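# Flip cylinders two at a time to match hidden colours

## Task

Twelve cylinders have colours on their bottoms, forming six matching pairs; reveal them two at a time until all twelve stand colour-side up, then release. If the two revealed cylinders match, leave both colour-side up. If they do not match, turn both back colour-side down before touching any other cylinder. Lifting or tipping a cylinder already counts as turning it over, even if it is put straight back. A cylinder may only go back colour-side down after it has rested colour-side up on the table for a moment at the same time as its partner from that same turn; a cylinder from an earlier matched pair cannot serve as that partner. Breaking this rule fails the task. At the end no gripper may be holding a loose object, the two grippers may not be holding one between them, and the robot may not carry more than one fifth of the weight of any cylinder; any of these means the job does not count. A cylinder may be allowed to tip over onto the table as long as no part of the robot touches it while it lands. Anything that stays in place only because the robot holds it does not count as done.

## Robot and tools

ROBOT AND FRAME. Two arms, left_arm and right_arm, face each other across a table. All positions and orientations use one scene frame: origin at the table centre, +z up, table surface at z = +0.020 m, left_arm's base on the +y side. The names left and right do not refer to image sides. Each gripper's fingers point along its own +x axis and close along its y axis. The reported end_effector_position sits between the finger pads, roughly 3 to 4 cm short of the fingertips. Reported positions can be slightly wrong, especially with the arm stretched out.

THE 16-NUMBER ROW. Every motion command is a row of 16 plain numbers covering both arms, left first: x, y, z, qw, qx, qy, qz, opening for left_arm, then the same eight for right_arm. x, y, z are an absolute target position in metres in the scene frame; qw, qx, qy, qz is an absolute target orientation quaternion, w first. Opening ranges from -1 to +1: +1 is fully open (0.088 m), empty fingers touch at about -0.80, and anything lower adds no motion. Closing fully takes at least about 0.5 s. Always fill in both arms; an arm that should not move gets its last reported pose repeated exactly, with a fixed quaternion rather than a drifted one. A target more than 0.6 m from an arm's last reported position along any axis of its gripper is refused.

execute_actions. Argument actions is a list with zero or one item. Empty list: returns the current state (with pictures). An item {rows, steps} runs up to 15 control steps of 1/30 s each (default 15, minimum 5); each row is one step and the last row repeats if there are fewer rows. An item {steps} alone (up to 300) is a wait counted from the previous result, including your reply time. Optional pictures: true adds camera images. Each step's commanded pose is clipped to 70 mm and 16 degrees from the measured pose, so far targets need several calls. The last 5 steps of an action run after its result is returned, while you write the next reply.

move. Argument target is one 16-number row as above (absolute poses); speed is the path's top speed in m/s, 0.002 to 0.5, default 0.25, with rotation capped at twice that in rad/s. Both grippers travel straight-line paths that finish together, lasting 0.5 to 10 s; longer paths are cut off at 10 s. Openings are applied at the start. Paths ignore obstacles and the other arm, and grippers can overshoot the speed. The result adds a move: line giving the ending (done, off_target, moving, held, fault), any limits (paced = target clipped, held = some steps blocked), and each gripper's distance from its target.

wait. Argument seconds, 0 to 10; lets the scene run with no new command.

zoom_image. Arguments camera (cam_high, cam_low, cam_left_wrist, cam_right_wrist) and region [x0, y0, x1, y1] in pixels of that camera's latest 504x504 image, top-left origin, at most 504 by 504. Useful for reading the colours on cylinder bottoms.

finished_scene. Argument scene: the number of the current scene.

READING RESULTS. The state line gives each gripper's position, quaternion and velocities. grip_measured is the finger opening on the command scale; to hold something, command clearly below it (further below squeezes harder, up to about 34 N per pad). Readings may be off by about 1 mm. A Hand target line shows where the controller is driving each gripper. pose unreachable and HELD lines mean the clearance check altered or blocked a command. Joint torques are noisy and offset. MOTOR HOT warns from 50 °C; at 95 °C an OVER-TEMPERATURE FAULT freezes the arm and it may later go limp. TORQUE FAULT means a joint hit its load limit (waist 16.6, shoulder 20.6, elbow 20.5, wrist pitch 5.42, wrist yaw 5.4, wrist roll 5.07 N m, held weight included); the arm stops 10 s.

PRACTICE. Friction can leave a gripper short of its target or tilted, and small moves may not happen; check pose after each move and correct tilt. Approach slowly near contact, since speed and depth past contact raise force. Keep the arms from colliding, including their mounts. Do not knock or drop anything off the table, avoid slams and hard pushes, and open both grippers and move clear before ending. Objects may get a brief random push now and then.

Each tool is called after "Emit:" as name(argument=value, ...) on one line, values as JSON.

## Session

Emit:
execute_actions(actions=[])

Scene clock: 0.00 s of 17941.00 s.
left_arm: end_effector_position=(+0.0119, +0.2486, +0.4468) grip_measured=+0.837 end_effector_quat_wxyz=(+0.852, -0.016, -0.025, -0.522) end_effector_velocity=(-0.000, +0.001, +0.003) end_effector_angular_velocity=(-0.014, +0.001, +0.004) | right_arm: end_effector_position=(+0.2656, -0.1835, +0.2489) grip_measured=+0.844 end_effector_quat_wxyz=(+0.691, -0.550, +0.343, +0.319) end_effector_velocity=(-0.002, -0.002, -0.001) end_effector_angular_velocity=(-0.013, +0.008, +0.019)
Joint positions: left_arm=[-0.001  0.854  0.655  0.257  0.007 -0.001  0.08 ] | right_arm=[-0.367  1.738  1.376 -0.714  0.351 -0.721  0.08 ]
Joint velocities: left_arm=[-0.002 -0.002  0.002  0.007 -0.007 -0.007 -0.   ] | right_arm=[-0.002 -0.007 -0.007 -0.007 -0.007 -0.022 -0.   ]
Joint torques (N m, as the arm reports them, + toward a larger angle): no reading
Heat: left arm: hottest wrist yaw 28 °C (+0.0 °C/min); right arm: hottest shoulder 26 °C (+0.0 °C/min).
Hand target (left_arm): +0.012, +0.249, +0.447; +0.852, -0.016, -0.025, -0.522
Hand target (right_arm): +0.266, -0.183, +0.249; +0.691, -0.550, +0.343, +0.319

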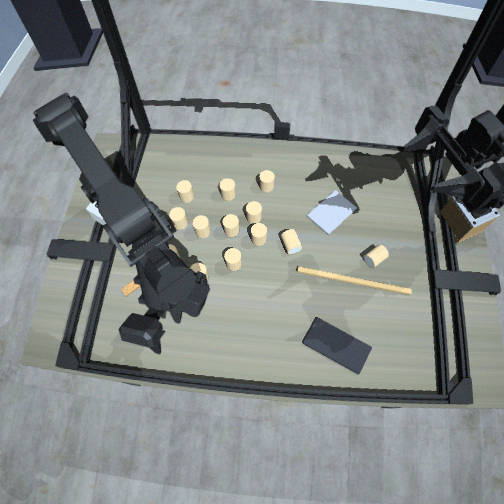

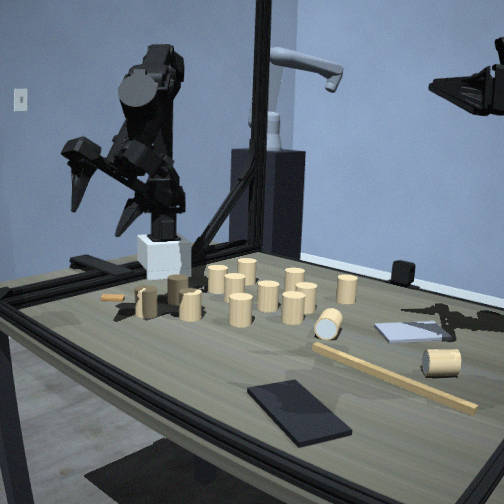

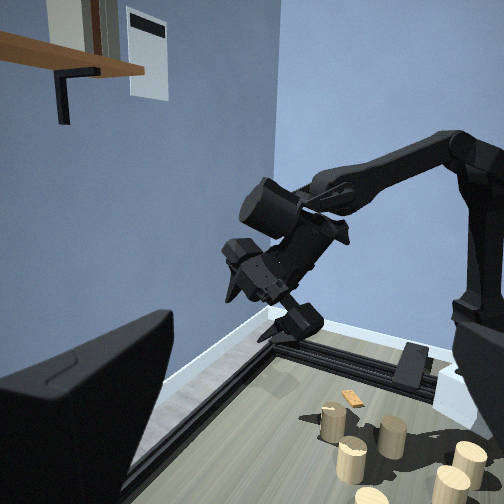

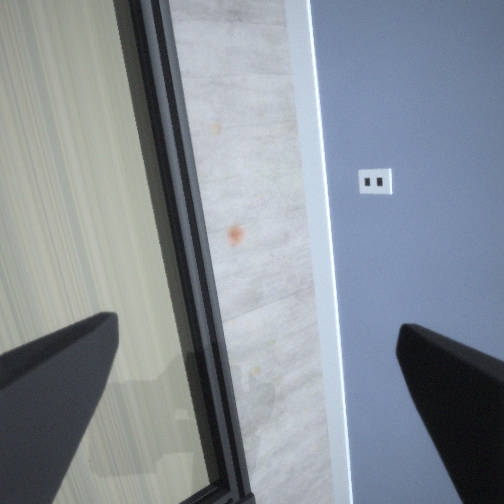

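Emit:
move(target=[0.0119,0.2486,0.4468,0.852,-0.016,-0.025,-0.522,1,-0.05,-0.3,0.4,0.707,0,0,0.707,1])

Emit:
zoom_image(camera="cam_high", region=[80,140,420,320])

Scene clock: 5.53 s of 17941.00 s.
left_arm: end_effector_position=(+0.0119, +0.2487, +0.4469) grip_measured=+1.000 end_effector_quat_wxyz=(+0.852, -0.016, -0.025, -0.522) end_effector_velocity=(-0.001, -0.000, -0.005) end_effector_angular_velocity=(+0.009, +0.030, -0.001) | right_arm: end_effector_position=(-0.0451, -0.2837, +0.4037) grip_measured=+1.000 end_effector_quat_wxyz=(+0.717, -0.004, -0.001, +0.697) end_effector_velocity=(-0.005, +0.000, +0.001) end_effector_angular_velocity=(+0.014, +0.014, +0.029)
Joint positions: left_arm=[-0.001  0.854  0.655  0.257  0.007 -0.001  0.088] | right_arm=[-1.159  0.328  0.77  -1.127 -1.565 -0.693  0.088]
Joint velocities: left_arm=[-0.007 -0.002 -0.002 -0.022 -0.007 -0.022 -0.   ] | right_arm=[ 0.012 -0.002 -0.002 -0.007 -0.022  0.007  0.   ]
Joint torques (N m, as the arm reports them, + toward a larger angle): left_arm=[-0.09 -2.44  7.07  1.82 -0.05 -0.02] | right_arm=[ 0.28  1.11  4.45  0.84 -0.54  0.2 ]
Heat: left arm: hottest wrist pitch 28 °C (+0.0 °C/min); right arm: hottest shoulder 27 °C (+10.8 °C/min).
Hand target (left_arm): +0.012, +0.249, +0.447; +0.852, -0.016, -0.025, -0.522
Hand target (right_arm): -0.046, -0.284, +0.403; +0.715, -0.002, -0.001, +0.699
Off the commanded pose (left_arm): 0.000 m, 0 deg.
Off the commanded pose (right_arm): 0.017 m, 2 deg.
joint sent to its limit (right arm) — the command would take joint 5 (wrist yaw) past its lower limit, so that joint was sent only as far as its limit.
Kept back: nothing.
move: off_target (right_arm)
camera_calibration (this result's frames):
cam_left_wrist: T_world_to_cam=[[-0.875348, -0.483487, 0.00254033, 0.14206], [-0.116784, 0.206332, -0.971488, 0.417021], [0.469177, -0.850687, -0.237076, 0.384814], [0, 0, 0, 1]] pos_world=[-0.00749239, 0.309995, 0.496]
cam_right_wrist: T_world_to_cam=[[0.996077, -0.0588413, 0.0660887, 0.00789727], [0.0445478, -0.311865, -0.949081, 0.329821], [0.076456, 0.948302, -0.308021, 0.476694], [0, 0, 0, 1]] pos_world=[-0.0590052, -0.348726, 0.459337]

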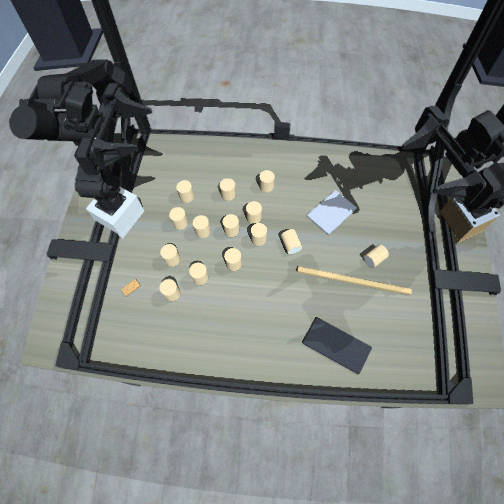

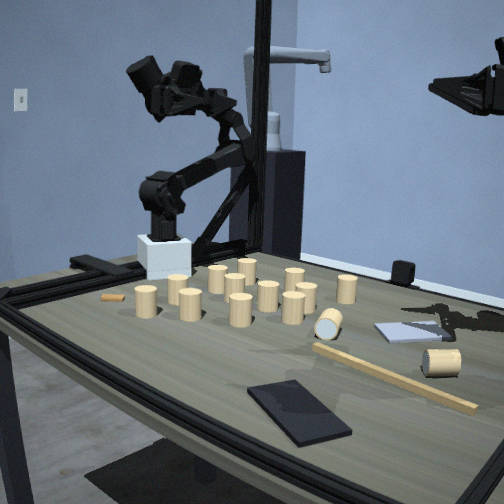

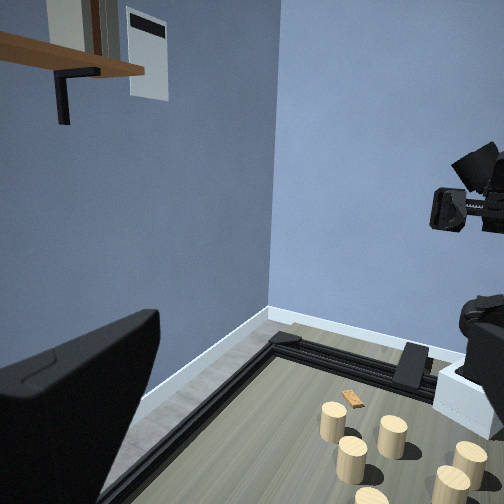

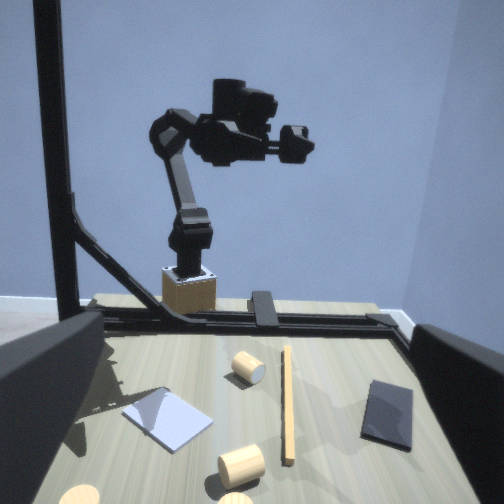

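Region (80, 140, 420, 320) of cam_high's 504x504 image, scaled by 1.482, with more detail than that image has; it fills the top 267 rows of this view, and the rest is white.

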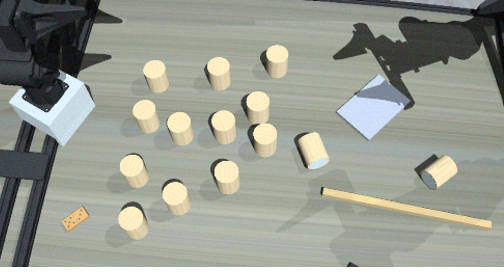

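Emit:
move(target=[0.0,0.25,0.2,0.683,0.183,0.183,-0.683,0.4,-0.063,-0.035,0.14,0.354,-0.612,0.612,0.354,0.4])

Scene clock: 11.17 s of 17941.00 s.
left_arm: end_effector_position=(+0.0026, +0.2468, +0.2051) grip_measured=+0.400 end_effector_quat_wxyz=(+0.686, +0.181, +0.176, -0.682) end_effector_velocity=(-0.002, -0.001, -0.001) end_effector_angular_velocity=(-0.001, +0.011, -0.005) | right_arm: end_effector_position=(-0.0638, -0.0375, +0.1431) grip_measured=+0.400 end_effector_quat_wxyz=(+0.404, -0.583, +0.574, +0.409) end_effector_velocity=(-0.000, -0.003, +0.002) end_effector_angular_velocity=(-0.017, +0.009, +0.002)
Joint positions: left_arm=[0.245 1.32  0.386 0.295 0.61  0.411 0.059] | right_arm=[ 0.43   2.426  2.076 -1.566  0.009 -0.019  0.059]
Joint velocities: left_arm=[-0.002  0.007 -0.002  0.007  0.007 -0.007 -0.   ] | right_arm=[-0.002  0.002  0.007 -0.022 -0.007 -0.007 -0.   ]
Joint torques (N m, as the arm reports them, + toward a larger angle): left_arm=[ 0.18 -3.31  4.44  1.61  0.39  0.09] | right_arm=[  0.28 -10.86   6.36  -0.65  -0.08   0.18]
Heat: left arm: hottest wrist pitch 29 °C (+5.4 °C/min); right arm: hottest shoulder 27 °C (+5.4 °C/min).
Hand target (left_arm): +0.001, +0.249, +0.199; +0.684, +0.182, +0.184, -0.682
Hand target (right_arm): -0.065, -0.037, +0.138; -0.402, +0.585, -0.577, -0.405
Off the commanded pose (left_arm): 0.007 m, 1 deg.
Off the commanded pose (right_arm): 0.004 m, 10 deg.
joint sent to its limit (right arm) — the command would take joint 4 (wrist pitch) past its lower limit, so that joint was sent only as far as its limit.
Kept back: nothing.
move: off_target (right_arm)
camera_calibration (this result's frames):
cam_left_wrist: T_world_to_cam=[[-0.999173, -0.032648, -0.0242503, 0.0282306], [-0.00687807, 0.72335, -0.690448, -0.00406592], [0.0400832, -0.68971, -0.722976, 0.391301], [0, 0, 0, 1]] pos_world=[0.0124947, 0.273747, 0.280778]
cam_right_wrist: T_world_to_cam=[[0.996836, 0.0788057, 0.0104066, 0.0714283], [0.0560596, -0.789775, 0.610829, -0.0803455], [0.0563557, -0.608313, -0.791694, 0.173972], [0, 0, 0, 1]] pos_world=[-0.0765025, 0.0367458, 0.186067]

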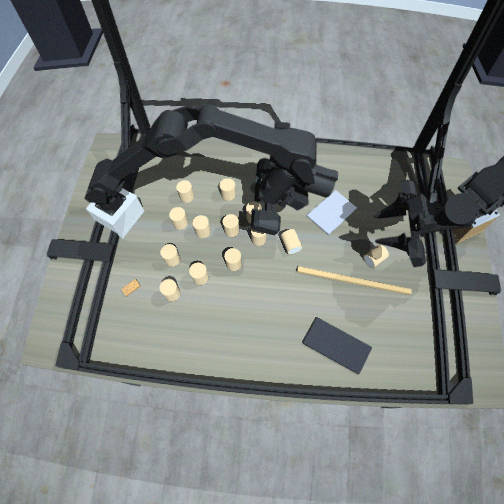

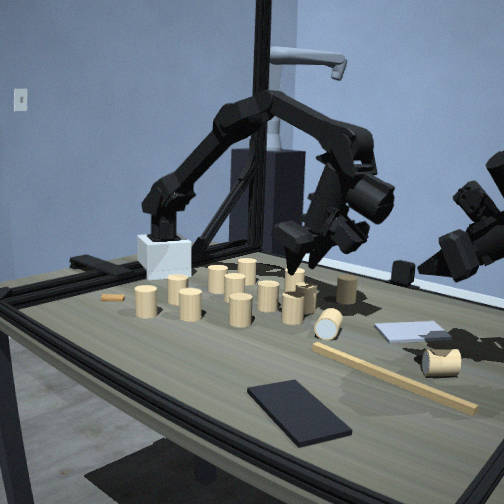

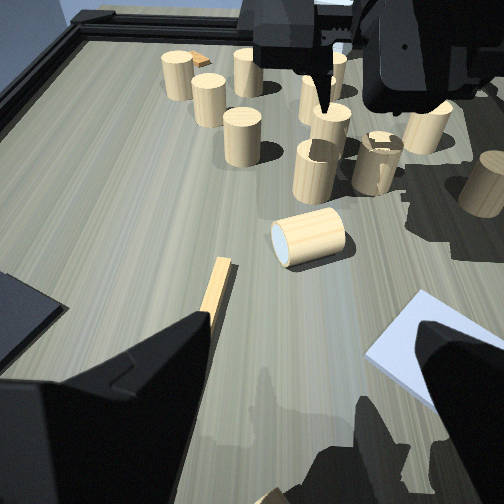

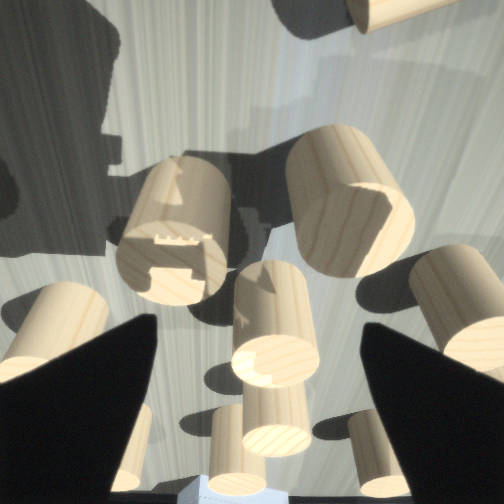

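Emit:
move(target=[-0.05,0.2,0.28,0.5,0.5,-0.5,-0.5,0.4,-0.033,-0.05,0.13,0.5,-0.5,0.5,0.5,0.4])

Scene clock: 15.33 s of 17941.00 s.
left_arm: end_effector_position=(-0.0498, +0.2015, +0.2820) grip_measured=+0.400 end_effector_quat_wxyz=(+0.502, +0.500, -0.500, -0.498) end_effector_velocity=(+0.002, -0.000, -0.005) end_effector_angular_velocity=(+0.016, -0.000, +0.020) | right_arm: end_effector_position=(-0.0338, -0.0490, +0.1276) grip_measured=+0.400 end_effector_quat_wxyz=(+0.500, -0.502, +0.501, +0.497) end_effector_velocity=(-0.002, -0.000, -0.001) end_effector_angular_velocity=(+0.004, +0.022, +0.019)
Joint positions: left_arm=[-0.046  1.421  0.236  1.189  0.43   1.568  0.059] | right_arm=[ 0.35   2.088  1.497 -0.986  0.005 -0.084  0.059]
Joint velocities: left_arm=[-0.002  0.007 -0.002 -0.007 -0.022  0.007 -0.   ] | right_arm=[-0.002 -0.002 -0.007  0.007 -0.022 -0.022 -0.   ]
Joint torques (N m, as the arm reports them, + toward a larger angle): left_arm=[-0.01 -3.    4.75  1.78  0.11  0.02] | right_arm=[ -0.32 -12.74   4.31   0.28  -0.14  -0.22]
Heat: left arm: hottest wrist pitch 29 °C (+3.9 °C/min); right arm: hottest shoulder 29 °C (+11.7 °C/min).
Hand target (left_arm): -0.051, +0.201, +0.280; +0.499, +0.500, -0.500, -0.501
Hand target (right_arm): -0.033, -0.051, +0.130; +0.500, -0.501, +0.500, +0.499
Off the commanded pose (left_arm): 0.003 m, 0 deg.
Off the commanded pose (right_arm): 0.003 m, 0 deg.
Kept back: nothing.
move: done
camera_calibration (this result's frames):
cam_left_wrist: T_world_to_cam=[[-0.000564962, -0.0369254, -0.999318, 0.301788], [0.954587, 0.297709, -0.0115402, 0.0235969], [0.297932, -0.953942, 0.0350803, 0.270102], [0, 0, 0, 1]] pos_world=[-0.102827, 0.26178, 0.292379]
cam_right_wrist: T_world_to_cam=[[0.997862, 0.0559789, 0.0337202, 0.0384964], [0.0426455, -0.948772, 0.313072, -0.0519003], [0.0495182, -0.310965, -0.949131, 0.18741], [0, 0, 0, 1]] pos_world=[-0.045481, 0.00688152, 0.192827]

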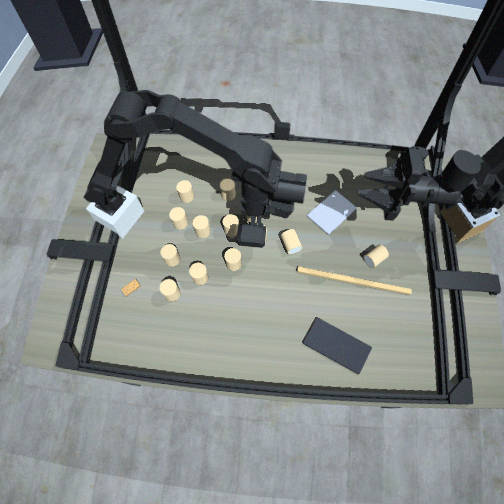

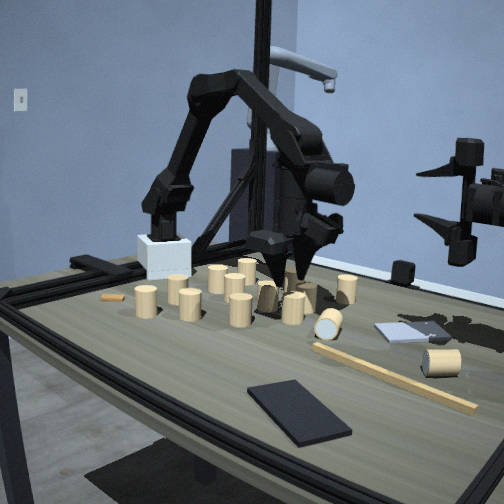

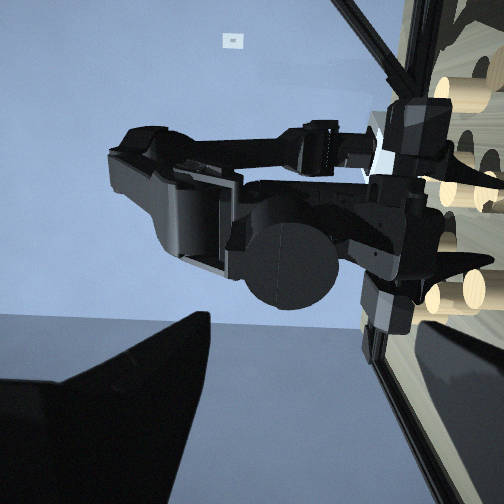

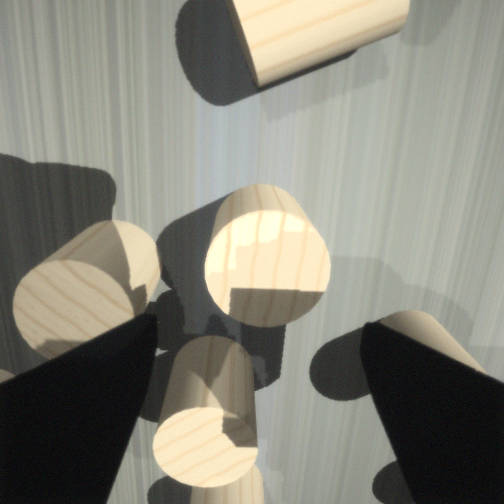

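Emit:
move(target=[-0.05,0.2,0.28,0.5,0.5,-0.5,-0.5,0.4,-0.035,-0.036,0.083,0.5,-0.5,0.5,0.5,0.4], speed=0.1)

Emit:
move(target=[-0.05,0.2,0.28,0.5,0.5,-0.5,-0.5,0.4,-0.035,-0.036,0.083,0.5,-0.5,0.5,0.5,-0.4])

Scene clock: 16.73 s of 17941.00 s.
left_arm: end_effector_position=(-0.0497, +0.2012, +0.2811) grip_measured=+0.400 end_effector_quat_wxyz=(+0.502, +0.500, -0.500, -0.498) end_effector_velocity=(-0.002, +0.001, -0.000) end_effector_angular_velocity=(-0.002, +0.006, -0.000) | right_arm: end_effector_position=(-0.0332, -0.0336, +0.0906) grip_measured=+0.400 end_effector_quat_wxyz=(+0.506, -0.496, +0.495, +0.503) end_effector_velocity=(+0.002, -0.002, +0.002) end_effector_angular_velocity=(-0.002, +0.007, +0.000)
Joint positions: left_arm=[-0.046  1.427  0.236  1.194  0.43   1.569  0.059] | right_arm=[ 0.351  2.179  1.484 -0.857  0.003 -0.084  0.059]
Joint velocities: left_arm=[-0.007 -0.002 -0.007  0.007 -0.007 -0.007 -0.   ] | right_arm=[-0.007 -0.007 -0.002 -0.007 -0.007 -0.007 -0.   ]
Joint torques (N m, as the arm reports them, + toward a larger angle): left_arm=[ 0.   -3.05  5.06  1.78  0.09  0.  ] | right_arm=[ 0.27 -9.62  4.58  0.28 -0.14  0.04]
Heat: left arm: hottest wrist pitch 29 °C (+3.6 °C/min); right arm: hottest shoulder 30 °C (+14.3 °C/min).
Hand target (left_arm): -0.050, +0.200, +0.280; +0.500, +0.500, -0.500, -0.500
Hand target (right_arm): -0.035, -0.036, +0.083; +0.500, -0.500, +0.500, +0.500
Off the commanded pose (left_arm): 0.002 m, 0 deg.
Off the commanded pose (right_arm): 0.008 m, 1 deg.
Kept back: nothing.
move: done
camera_calibration (this result's frames):
cam_left_wrist: T_world_to_cam=[[0.000245729, -0.0362283, -0.999344, 0.300823], [0.954708, 0.297356, -0.010545, 0.0233911], [0.297543, -0.954079, 0.0346605, 0.269913], [0, 0, 0, 1]] pos_world=[-0.102716, 0.261461, 0.291517]
cam_right_wrist: T_world_to_cam=[[0.997792, 0.0563013, 0.0352363, 0.0381693], [0.0436975, -0.955993, 0.290118, -0.0238626], [0.0500196, -0.287937, -0.956342, 0.158481], [0, 0, 0, 1]] pos_world=[-0.0449695, 0.0206711, 0.15714]

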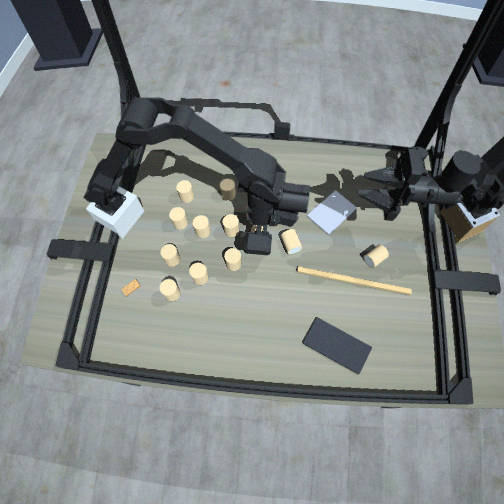

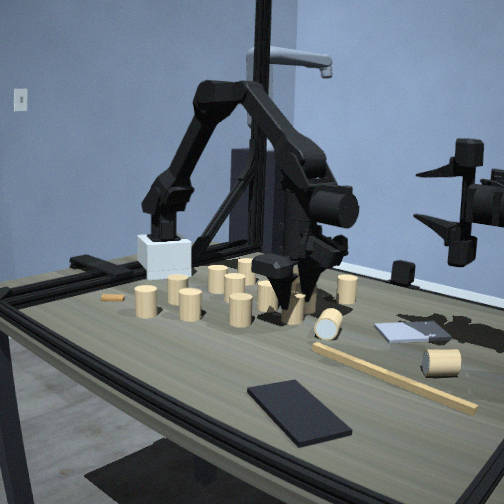

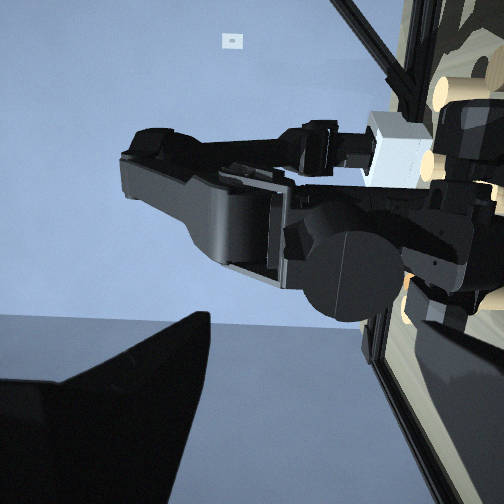

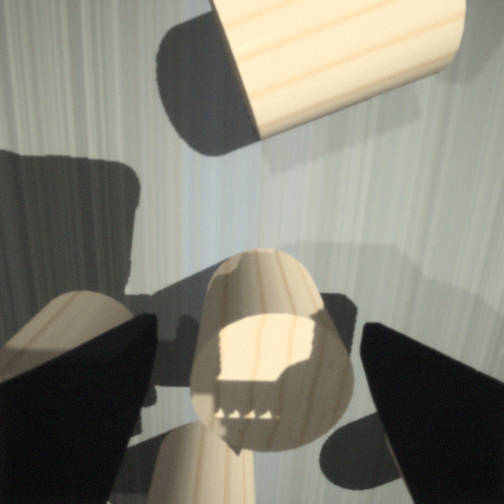

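Scene clock: 17.43 s of 17941.00 s.
left_arm: end_effector_position=(-0.0497, +0.2012, +0.2811) grip_measured=+0.400 end_effector_quat_wxyz=(+0.502, +0.500, -0.500, -0.498) end_effector_velocity=(+0.000, -0.001, +0.006) end_effector_angular_velocity=(-0.024, -0.019, +0.005) | right_arm: end_effector_position=(-0.0331, -0.0339, +0.0904) grip_measured=+0.022 end_effector_quat_wxyz=(+0.506, -0.497, +0.495, +0.502) end_effector_velocity=(-0.001, -0.002, +0.000) end_effector_angular_velocity=(-0.006, +0.022, +0.015)
Joint positions: left_arm=[-0.046  1.427  0.236  1.194  0.43   1.569  0.059] | right_arm=[ 0.351  2.18   1.484 -0.858  0.004 -0.084  0.04 ]
Joint velocities: left_arm=[-0.002 -0.002  0.002  0.022 -0.007  0.007 -0.   ] | right_arm=[-0.007 -0.002 -0.002 -0.007 -0.022 -0.022 -0.   ]
Joint torques (N m, as the arm reports them, + toward a larger angle): left_arm=[ 0.03 -3.19  5.09  1.77  0.13 -0.05] | right_arm=[ 0.29 -9.52  4.87  0.33 -0.18  0.03]
Heat: left arm: hottest wrist pitch 30 °C (+6.9 °C/min); right arm: hottest shoulder 30 °C (+13.8 °C/min).
Hand target (left_arm): -0.050, +0.200, +0.280; +0.500, +0.500, -0.500, -0.500
Hand target (right_arm): -0.035, -0.036, +0.083; +0.500, -0.500, +0.500, +0.500
Off the commanded pose (left_arm): 0.002 m, 0 deg.
Off the commanded pose (right_arm): 0.008 m, 1 deg.
Kept back: nothing.
move: done
camera_calibration (this result's frames):
cam_left_wrist: T_world_to_cam=[[0.000245729, -0.0362283, -0.999344, 0.300823], [0.954708, 0.297356, -0.010545, 0.0233911], [0.297543, -0.954079, 0.0346605, 0.269913], [0, 0, 0, 1]] pos_world=[-0.102716, 0.261461, 0.291517]
cam_right_wrist: T_world_to_cam=[[0.997756, 0.0563254, 0.0362067, 0.0379456], [0.0433752, -0.955634, 0.291346, -0.0241495], [0.0510106, -0.289122, -0.955932, 0.158223], [0, 0, 0, 1]] pos_world=[-0.044884, 0.0205304, 0.156913]

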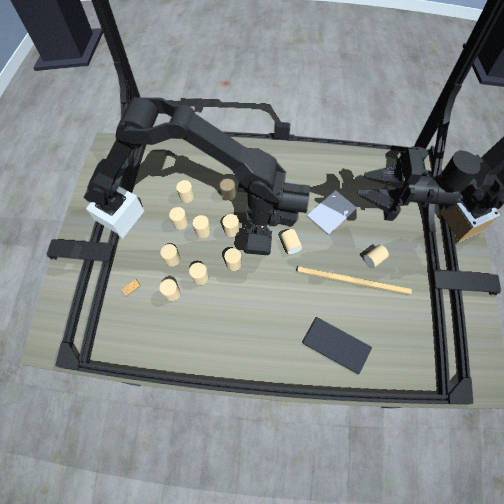

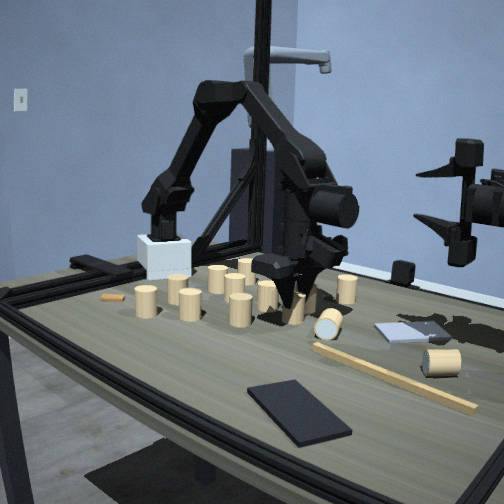

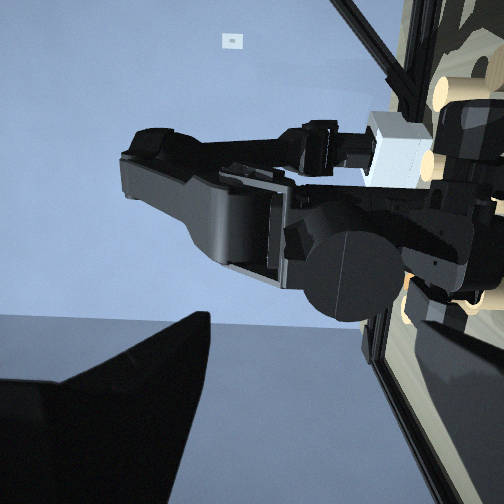

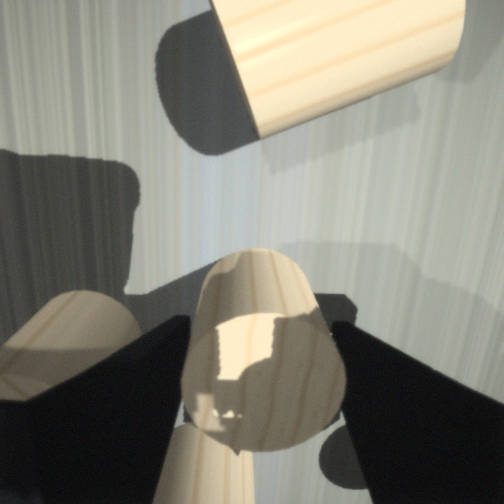

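Emit:
execute_actions(actions=[{"rows":[[-0.05,0.2,0.28,0.5,0.5,-0.5,-0.5,0.4,-0.035,-0.036,0.11,0.5,-0.5,0.5,0.5,-0.4],[-0.05,0.2,0.28,0.5,0.5,-0.5,-0.5,0.4,-0.035,-0.036,0.11,0.5,-0.5,0.5,0.5,-0.4],[-0.05,0.2,0.28,0.5,0.5,-0.5,-0.5,0.4,-0.035,-0.036,0.13,0.5,-0.5,0.5,0.5,-0.4],[-0.05,0.2,0.28,0.5,0.5,-0.5,-0.5,0.4,-0.035,-0.036,0.17,0.5,-0.5,0.5,0.5,-0.4]]}])

Emit:
move(target=[-0.05,0.2,0.28,0.5,0.5,-0.5,-0.5,0.6,-0.05,0.0,0.28,0.707,0,0,0.707,-0.4], speed=0.4)

Scene clock: 18.10 s of 17941.00 s.
left_arm: end_effector_position=(-0.0497, +0.2012, +0.2811) grip_measured=+0.400 end_effector_quat_wxyz=(+0.502, +0.500, -0.500, -0.498) end_effector_velocity=(+0.002, +0.000, -0.003) end_effector_angular_velocity=(+0.011, +0.027, +0.019) | right_arm: end_effector_position=(-0.0335, -0.0348, +0.1575) grip_measured=+0.023 end_effector_quat_wxyz=(+0.503, -0.499, +0.498, +0.501) end_effector_velocity=(+0.003, +0.038, +0.194) end_effector_angular_velocity=(+0.256, -0.014, -0.010)
Joint positions: left_arm=[-0.046  1.427  0.236  1.194  0.43   1.569  0.059] | right_arm=[ 0.351  2.097  1.634 -1.1    0.002 -0.084  0.04 ]
Joint velocities: left_arm=[-0.002  0.002 -0.002 -0.007 -0.022 -0.022 -0.   ] | right_arm=[-0.002 -0.237  0.422 -0.403 -0.007  0.007 -0.   ]
Joint torques (N m, as the arm reports them, + toward a larger angle): left_arm=[-0.19 -3.26  5.1   1.78  0.13 -0.01] | right_arm=[  0.28 -10.27   5.31  -0.26  -0.13   0.03]
Heat: left arm: hottest wrist pitch 30 °C (+6.6 °C/min); right arm: hottest shoulder 30 °C (+13.3 °C/min).
Steps of this call (steps 1 to 10: nothing new was sent; steps 11 to 20: the first 10 steps of this action). Readings (end_effector_position):
11: left_arm (-0.0497, +0.2012, +0.2811) | right_arm (-0.0332, -0.0345, +0.0914)
12: left_arm (-0.0497, +0.2012, +0.2811) | right_arm (-0.0336, -0.0368, +0.0926)
14: left_arm (-0.0497, +0.2012, +0.2811) | right_arm (-0.0342, -0.0424, +0.1025)
18: left_arm (-0.0497, +0.2012, +0.2811) | right_arm (-0.0339, -0.0390, +0.1410)
20: the state above

Scene clock: 21.07 s of 17941.00 s.
left_arm: end_effector_position=(-0.0497, +0.2011, +0.2812) grip_measured=+0.600 end_effector_quat_wxyz=(+0.502, +0.500, -0.500, -0.498) end_effector_velocity=(+0.002, +0.001, -0.005) end_effector_angular_velocity=(+0.020, +0.002, +0.010) | right_arm: end_effector_position=(-0.0490, +0.0014, +0.2853) grip_measured=+0.023 end_effector_quat_wxyz=(+0.711, -0.000, -0.008, +0.703) end_effector_velocity=(-0.002, -0.001, -0.004) end_effector_angular_velocity=(-0.007, -0.007, +0.019)
Joint positions: left_arm=[-0.046  1.428  0.237  1.194  0.43   1.569  0.068] | right_arm=[ 0.376  1.661  0.609  1.064 -0.05  -0.011  0.04 ]
Joint velocities: left_arm=[ 0.002 -0.002 -0.002 -0.022 -0.007  0.007 -0.   ] | right_arm=[-0.002  0.007 -0.007  0.007 -0.022 -0.007 -0.   ]
Joint torques (N m, as the arm reports them, + toward a larger angle): left_arm=[-0.02 -3.02  5.02  1.73  0.14  0.  ] | right_arm=[ 0.28 -6.59  4.57  1.66  0.03  0.19]
Heat: left arm: hottest wrist pitch 30 °C (+5.7 °C/min); right arm: hottest shoulder 31 °C (+14.2 °C/min).
Hand target (left_arm): -0.050, +0.200, +0.280; +0.500, +0.500, -0.500, -0.500
Hand target (right_arm): -0.050, +0.001, +0.279; +0.711, -0.002, -0.002, +0.703
Off your previous action's commanded pose (left_arm): 0.002 m, 0 deg at its last step (step 5 of this call).
Off your previous action's commanded pose (right_arm): 0.003 m, 0 deg at its last step (step 5 of this call).
Off the commanded pose (left_arm): 0.002 m, 0 deg.
Off the commanded pose (right_arm): 0.006 m, 1 deg.
Kept back: nothing.
move: done
camera_calibration (this result's frames):
cam_left_wrist: T_world_to_cam=[[0.000245729, -0.0362283, -0.999344, 0.300835], [0.954708, 0.297356, -0.010545, 0.0233782], [0.297543, -0.954079, 0.0346605, 0.269813], [0, 0, 0, 1]] pos_world=[-0.102674, 0.26137, 0.291532]
cam_right_wrist: T_world_to_cam=[[0.996687, -0.0414016, 0.0700025, 0.0352461], [0.0546379, -0.296701, -0.953406, 0.308168], [0.0602424, 0.954072, -0.293456, 0.165226], [0, 0, 0, 1]] pos_world=[-0.0619206, -0.0647451, 0.339828]

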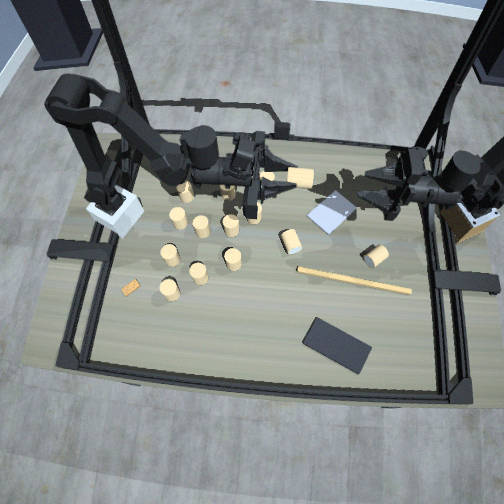

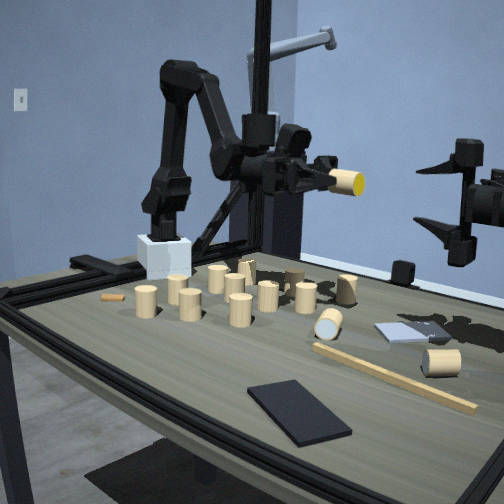

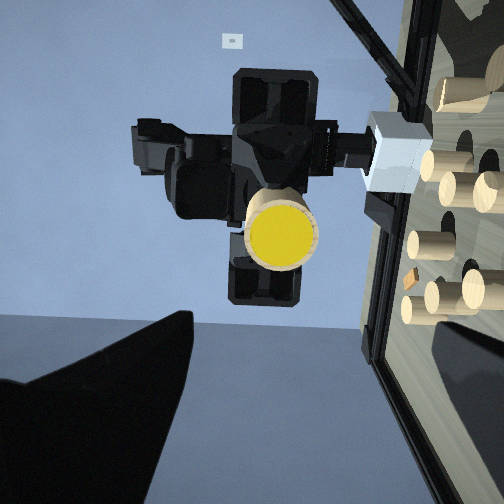

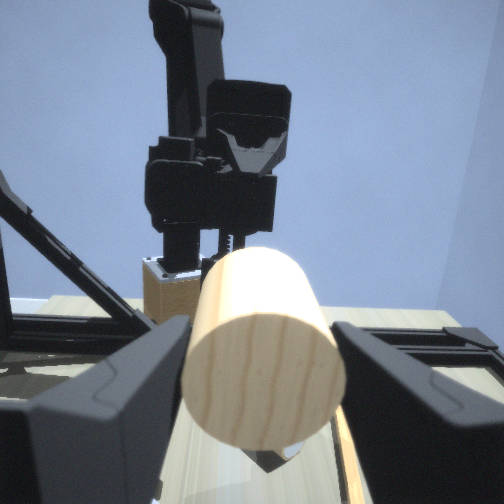

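Emit:
move(target=[-0.049,0.08,0.283,0.5,0.5,-0.5,-0.5,0.6,-0.05,0.0,0.28,0.707,0,0,0.707,-0.4], speed=0.15)

Scene clock: 22.67 s of 17941.00 s.
left_arm: end_effector_position=(-0.0494, +0.0833, +0.2850) grip_measured=+0.600 end_effector_quat_wxyz=(+0.501, +0.498, -0.502, -0.499) end_effector_velocity=(-0.004, -0.003, +0.002) end_effector_angular_velocity=(-0.002, +0.007, -0.015) | right_arm: end_effector_position=(-0.0506, +0.0012, +0.2848) grip_measured=+0.023 end_effector_quat_wxyz=(+0.707, +0.002, -0.006, +0.707) end_effector_velocity=(+0.004, -0.001, +0.002) end_effector_angular_velocity=(+0.007, -0.008, -0.005)
Joint positions: left_arm=[-0.204  1.811  0.673  1.144  0.275  1.569  0.068] | right_arm=[ 0.376  1.662  0.607  1.066 -0.061 -0.005  0.04 ]
Joint velocities: left_arm=[-0.007  0.002  0.012 -0.007  0.007 -0.007 -0.   ] | right_arm=[-0.012 -0.002 -0.002  0.007 -0.007 -0.007  0.   ]
Joint torques (N m, as the arm reports them, + toward a larger angle): left_arm=[-0.1  -6.03  5.75  1.48 -0.08 -0.04] | right_arm=[-0.29 -7.22  4.63  1.47 -0.13  0.19]
Heat: left arm: hottest wrist pitch 30 °C (+5.3 °C/min); right arm: hottest shoulder 31 °C (+13.2 °C/min).
Hand target (left_arm): -0.049, +0.080, +0.283; +0.500, +0.500, -0.500, -0.500
Hand target (right_arm): -0.050, -0.000, +0.280; +0.707, +0.000, +0.000, +0.707
Off the commanded pose (left_arm): 0.004 m, 0 deg.
Off the commanded pose (right_arm): 0.005 m, 1 deg.
Kept back: nothing.
move: done
camera_calibration (this result's frames):
cam_left_wrist: T_world_to_cam=[[0.00033955, -0.0389732, -0.99924, 0.300631], [0.955951, 0.293316, -0.0111153, 0.0586964], [0.293526, -0.955221, 0.037356, 0.156356], [0, 0, 0, 1]] pos_world=[-0.102107, 0.143854, 0.295214]
cam_right_wrist: T_world_to_cam=[[0.997476, -0.0306843, 0.0640378, 0.0386076], [0.0521208, -0.296103, -0.953733, 0.307762], [0.0482264, 0.954663, -0.293756, 0.164879], [0, 0, 0, 1]] pos_world=[-0.0625025, -0.0650898, 0.339485]

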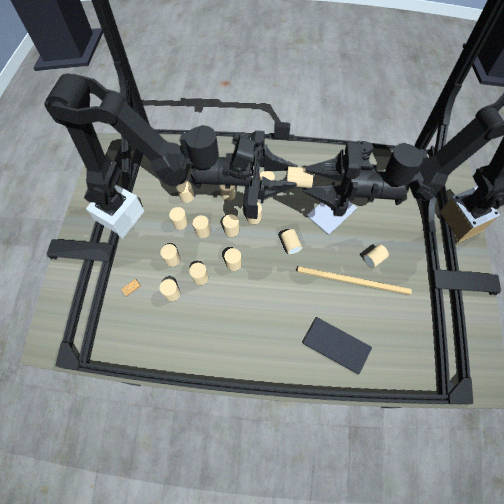

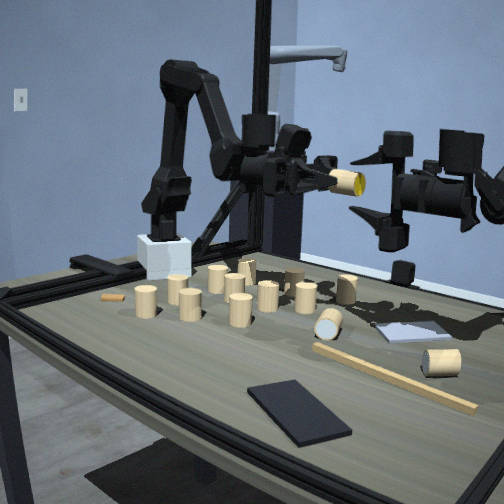

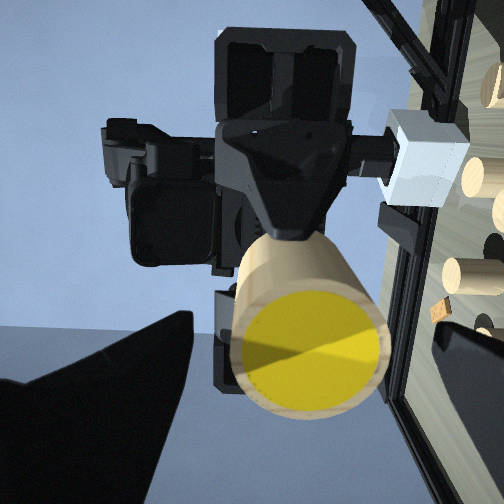

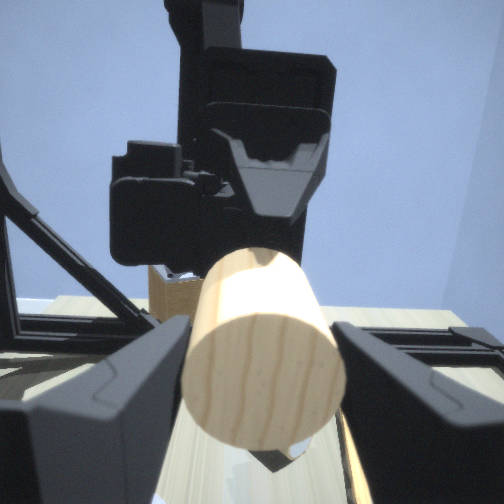

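Emit:
execute_actions(actions=[{"rows":[[-0.049,0.06,0.283,0.5,0.5,-0.5,-0.5,0.6,-0.05,0.0,0.28,0.707,0,0,0.707,-0.4]]}])

Emit:
execute_actions(actions=[{"rows":[[-0.049,0.06,0.283,0.5,0.5,-0.5,-0.5,-0.4,-0.05,0.0,0.28,0.707,0,0,0.707,-0.4]]}])

Emit:
execute_actions(actions=[])

Scene clock: 23.23 s of 17941.00 s.
left_arm: end_effector_position=(-0.0492, +0.0643, +0.2861) grip_measured=+0.600 end_effector_quat_wxyz=(+0.501, +0.498, -0.502, -0.498) end_effector_velocity=(+0.005, -0.011, -0.005) end_effector_angular_velocity=(+0.021, -0.002, +0.020) | right_arm: end_effector_position=(-0.0506, +0.0012, +0.2847) grip_measured=+0.023 end_effector_quat_wxyz=(+0.707, +0.002, -0.006, +0.707) end_effector_velocity=(-0.002, -0.002, -0.007) end_effector_angular_velocity=(-0.027, -0.006, +0.019)
Joint positions: left_arm=[-0.22   1.862  0.752  1.117  0.261  1.569  0.068] | right_arm=[ 0.376  1.662  0.607  1.066 -0.061 -0.005  0.04 ]
Joint velocities: left_arm=[-0.002  0.032  0.046 -0.037 -0.022  0.007  0.   ] | right_arm=[-0.002 -0.002 -0.007 -0.022 -0.022 -0.007 -0.   ]
Joint torques (N m, as the arm reports them, + toward a larger angle): left_arm=[-0.22 -7.02  6.03  1.51 -0.13  0.01] | right_arm=[-0.28 -7.21  4.64  1.47 -0.12  0.19]
Heat: left arm: hottest wrist pitch 30 °C (+5.2 °C/min); right arm: hottest shoulder 31 °C (+12.9 °C/min).
Steps of this call (steps 1 to 7: nothing new was sent; steps 8 to 17: the first 10 steps of this action). Readings (end_effector_position):
8: left_arm (-0.0490, +0.0808, +0.2847) | right_arm (-0.0506, +0.0012, +0.2848)
9: left_arm (-0.0488, +0.0770, +0.2847) | right_arm (-0.0506, +0.0012, +0.2847)
11: left_arm (-0.0490, +0.0703, +0.2852) | right_arm (-0.0506, +0.0012, +0.2847)
15: left_arm (-0.0495, +0.0653, +0.2862) | right_arm (-0.0506, +0.0012, +0.2847)
17: the state above

Scene clock: 23.73 s of 17941.00 s.
left_arm: end_effector_position=(-0.0486, +0.0626, +0.2868) grip_measured=+0.020 end_effector_quat_wxyz=(+0.502, +0.498, -0.502, -0.498) end_effector_velocity=(-0.000, +0.000, -0.000) end_effector_angular_velocity=(-0.002, +0.007, +0.005) | right_arm: end_effector_position=(-0.0505, +0.0007, +0.2836) grip_measured=+0.023 end_effector_quat_wxyz=(+0.707, +0.001, -0.005, +0.707) end_effector_velocity=(-0.000, -0.001, -0.002) end_effector_angular_velocity=(-0.007, -0.007, +0.005)
Joint positions: left_arm=[-0.22   1.865  0.76   1.114  0.26   1.569  0.04 ] | right_arm=[ 0.375  1.662  0.604  1.066 -0.061 -0.005  0.04 ]
Joint velocities: left_arm=[-0.002  0.002 -0.002  0.007 -0.007 -0.007 -0.   ] | right_arm=[-0.002 -0.002 -0.002 -0.007 -0.007 -0.007  0.   ]
Joint torques (N m, as the arm reports them, + toward a larger angle): left_arm=[-0.49 -6.95  5.77  1.52 -0.12  0.01] | right_arm=[-0.24 -7.26  4.98  1.47 -0.12  0.17]
Heat: left arm: hottest wrist pitch 30 °C (+5.1 °C/min); right arm: hottest shoulder 31 °C (+12.6 °C/min).
Off your previous action's commanded pose (left_arm): 0.004 m, 0 deg at its last step (step 5 of this call).
Off your previous action's commanded pose (right_arm): 0.005 m, 1 deg at its last step (step 5 of this call).
Steps of this call (steps 1 to 5: the last 5 steps of your previous action; steps 6 to 15: the first 10 steps of this action). Readings (end_effector_position):
6: left_arm (-0.0488, +0.0634, +0.2859) | right_arm (-0.0506, +0.0012, +0.2847)
7: left_arm (-0.0488, +0.0633, +0.2859) | right_arm (-0.0506, +0.0012, +0.2847)
9: left_arm (-0.0488, +0.0632, +0.2860) | right_arm (-0.0506, +0.0012, +0.2846)
13: left_arm (-0.0486, +0.0626, +0.2868) | right_arm (-0.0506, +0.0007, +0.2836)
15: the state above

Scene clock: 23.90 s of 17941.00 s.
left_arm: end_effector_position=(-0.0486, +0.0626, +0.2868) grip_measured=+0.019 end_effector_quat_wxyz=(+0.502, +0.498, -0.502, -0.498) end_effector_velocity=(-0.002, +0.000, +0.005) end_effector_angular_velocity=(-0.021, -0.028, +0.000) | right_arm: end_effector_position=(-0.0505, +0.0007, +0.2836) grip_measured=+0.023 end_effector_quat_wxyz=(+0.707, +0.001, -0.005, +0.707) end_effector_velocity=(-0.000, +0.000, +0.000) end_effector_angular_velocity=(-0.002, -0.007, +0.015)
Joint positions: left_arm=[-0.22   1.865  0.76   1.114  0.26   1.569  0.04 ] | right_arm=[ 0.375  1.662  0.604  1.066 -0.061 -0.005  0.04 ]
Joint velocities: left_arm=[-0.007 -0.002 -0.002  0.022 -0.007  0.022 -0.   ] | right_arm=[-0.007 -0.002  0.002 -0.007 -0.022 -0.007 -0.   ]
Joint torques (N m, as the arm reports them, + toward a larger angle): left_arm=[-0.08 -6.78  6.07  1.55 -0.17  0.01] | right_arm=[-0.25 -7.25  4.98  1.47 -0.12  0.16]
Heat: left arm: hottest wrist pitch 30 °C (+5.0 °C/min); right arm: hottest shoulder 31 °C (+12.6 °C/min).
Hand target (left_arm): -0.049, +0.060, +0.283; +0.500, +0.500, -0.500, -0.500
Hand target (right_arm): -0.050, -0.000, +0.280; +0.707, +0.000, -0.000, +0.707
Off the commanded pose (left_arm): 0.005 m, 0 deg.
Off the commanded pose (right_arm): 0.004 m, 1 deg.
Kept back: nothing.
Steps of this call (steps 1 to 5: the last 5 steps of your previous action). Readings (end_effector_position):
1: left_arm (-0.0486, +0.0626, +0.2868) | right_arm (-0.0505, +0.0007, +0.2836)
2: left_arm (-0.0486, +0.0626, +0.2868) | right_arm (-0.0505, +0.0007, +0.2836)
4: left_arm (-0.0486, +0.0626, +0.2868) | right_arm (-0.0505, +0.0007, +0.2836)
5: the state above
camera_calibration (this result's frames):
cam_left_wrist: T_world_to_cam=[[0.000851749, -0.041208, -0.99915, 0.301702], [0.955845, 0.293655, -0.0112964, 0.0641438], [0.293871, -0.955023, 0.0396386, 0.135651], [0, 0, 0, 1]] pos_world=[-0.101432, 0.123146, 0.296793]
cam_right_wrist: T_world_to_cam=[[0.997524, -0.0308635, 0.0631856, 0.0387769], [0.0511055, -0.299026, -0.952875, 0.306181], [0.0483032, 0.953746, -0.296708, 0.1658], [0, 0, 0, 1]] pos_world=[-0.0623372, -0.0653783, 0.338496]

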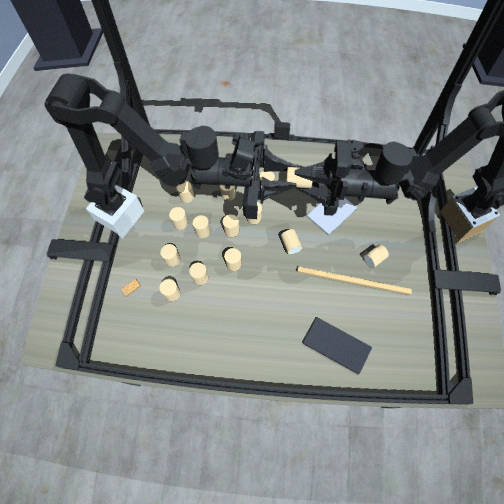

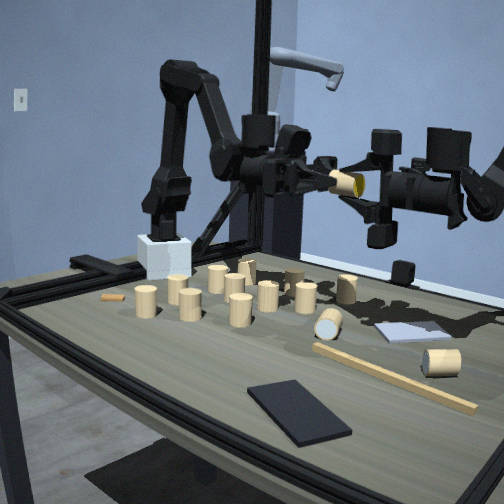

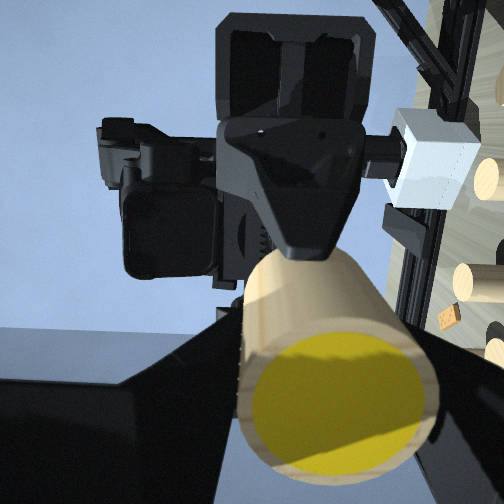

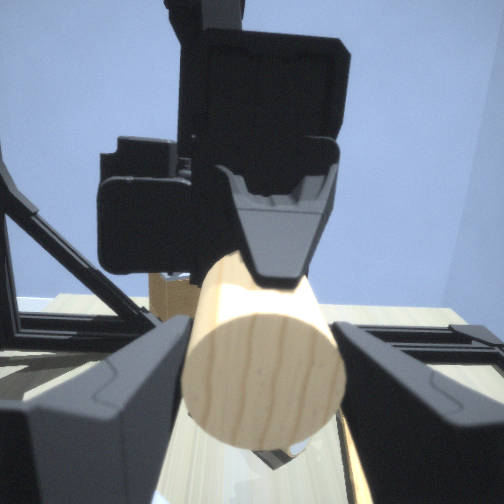

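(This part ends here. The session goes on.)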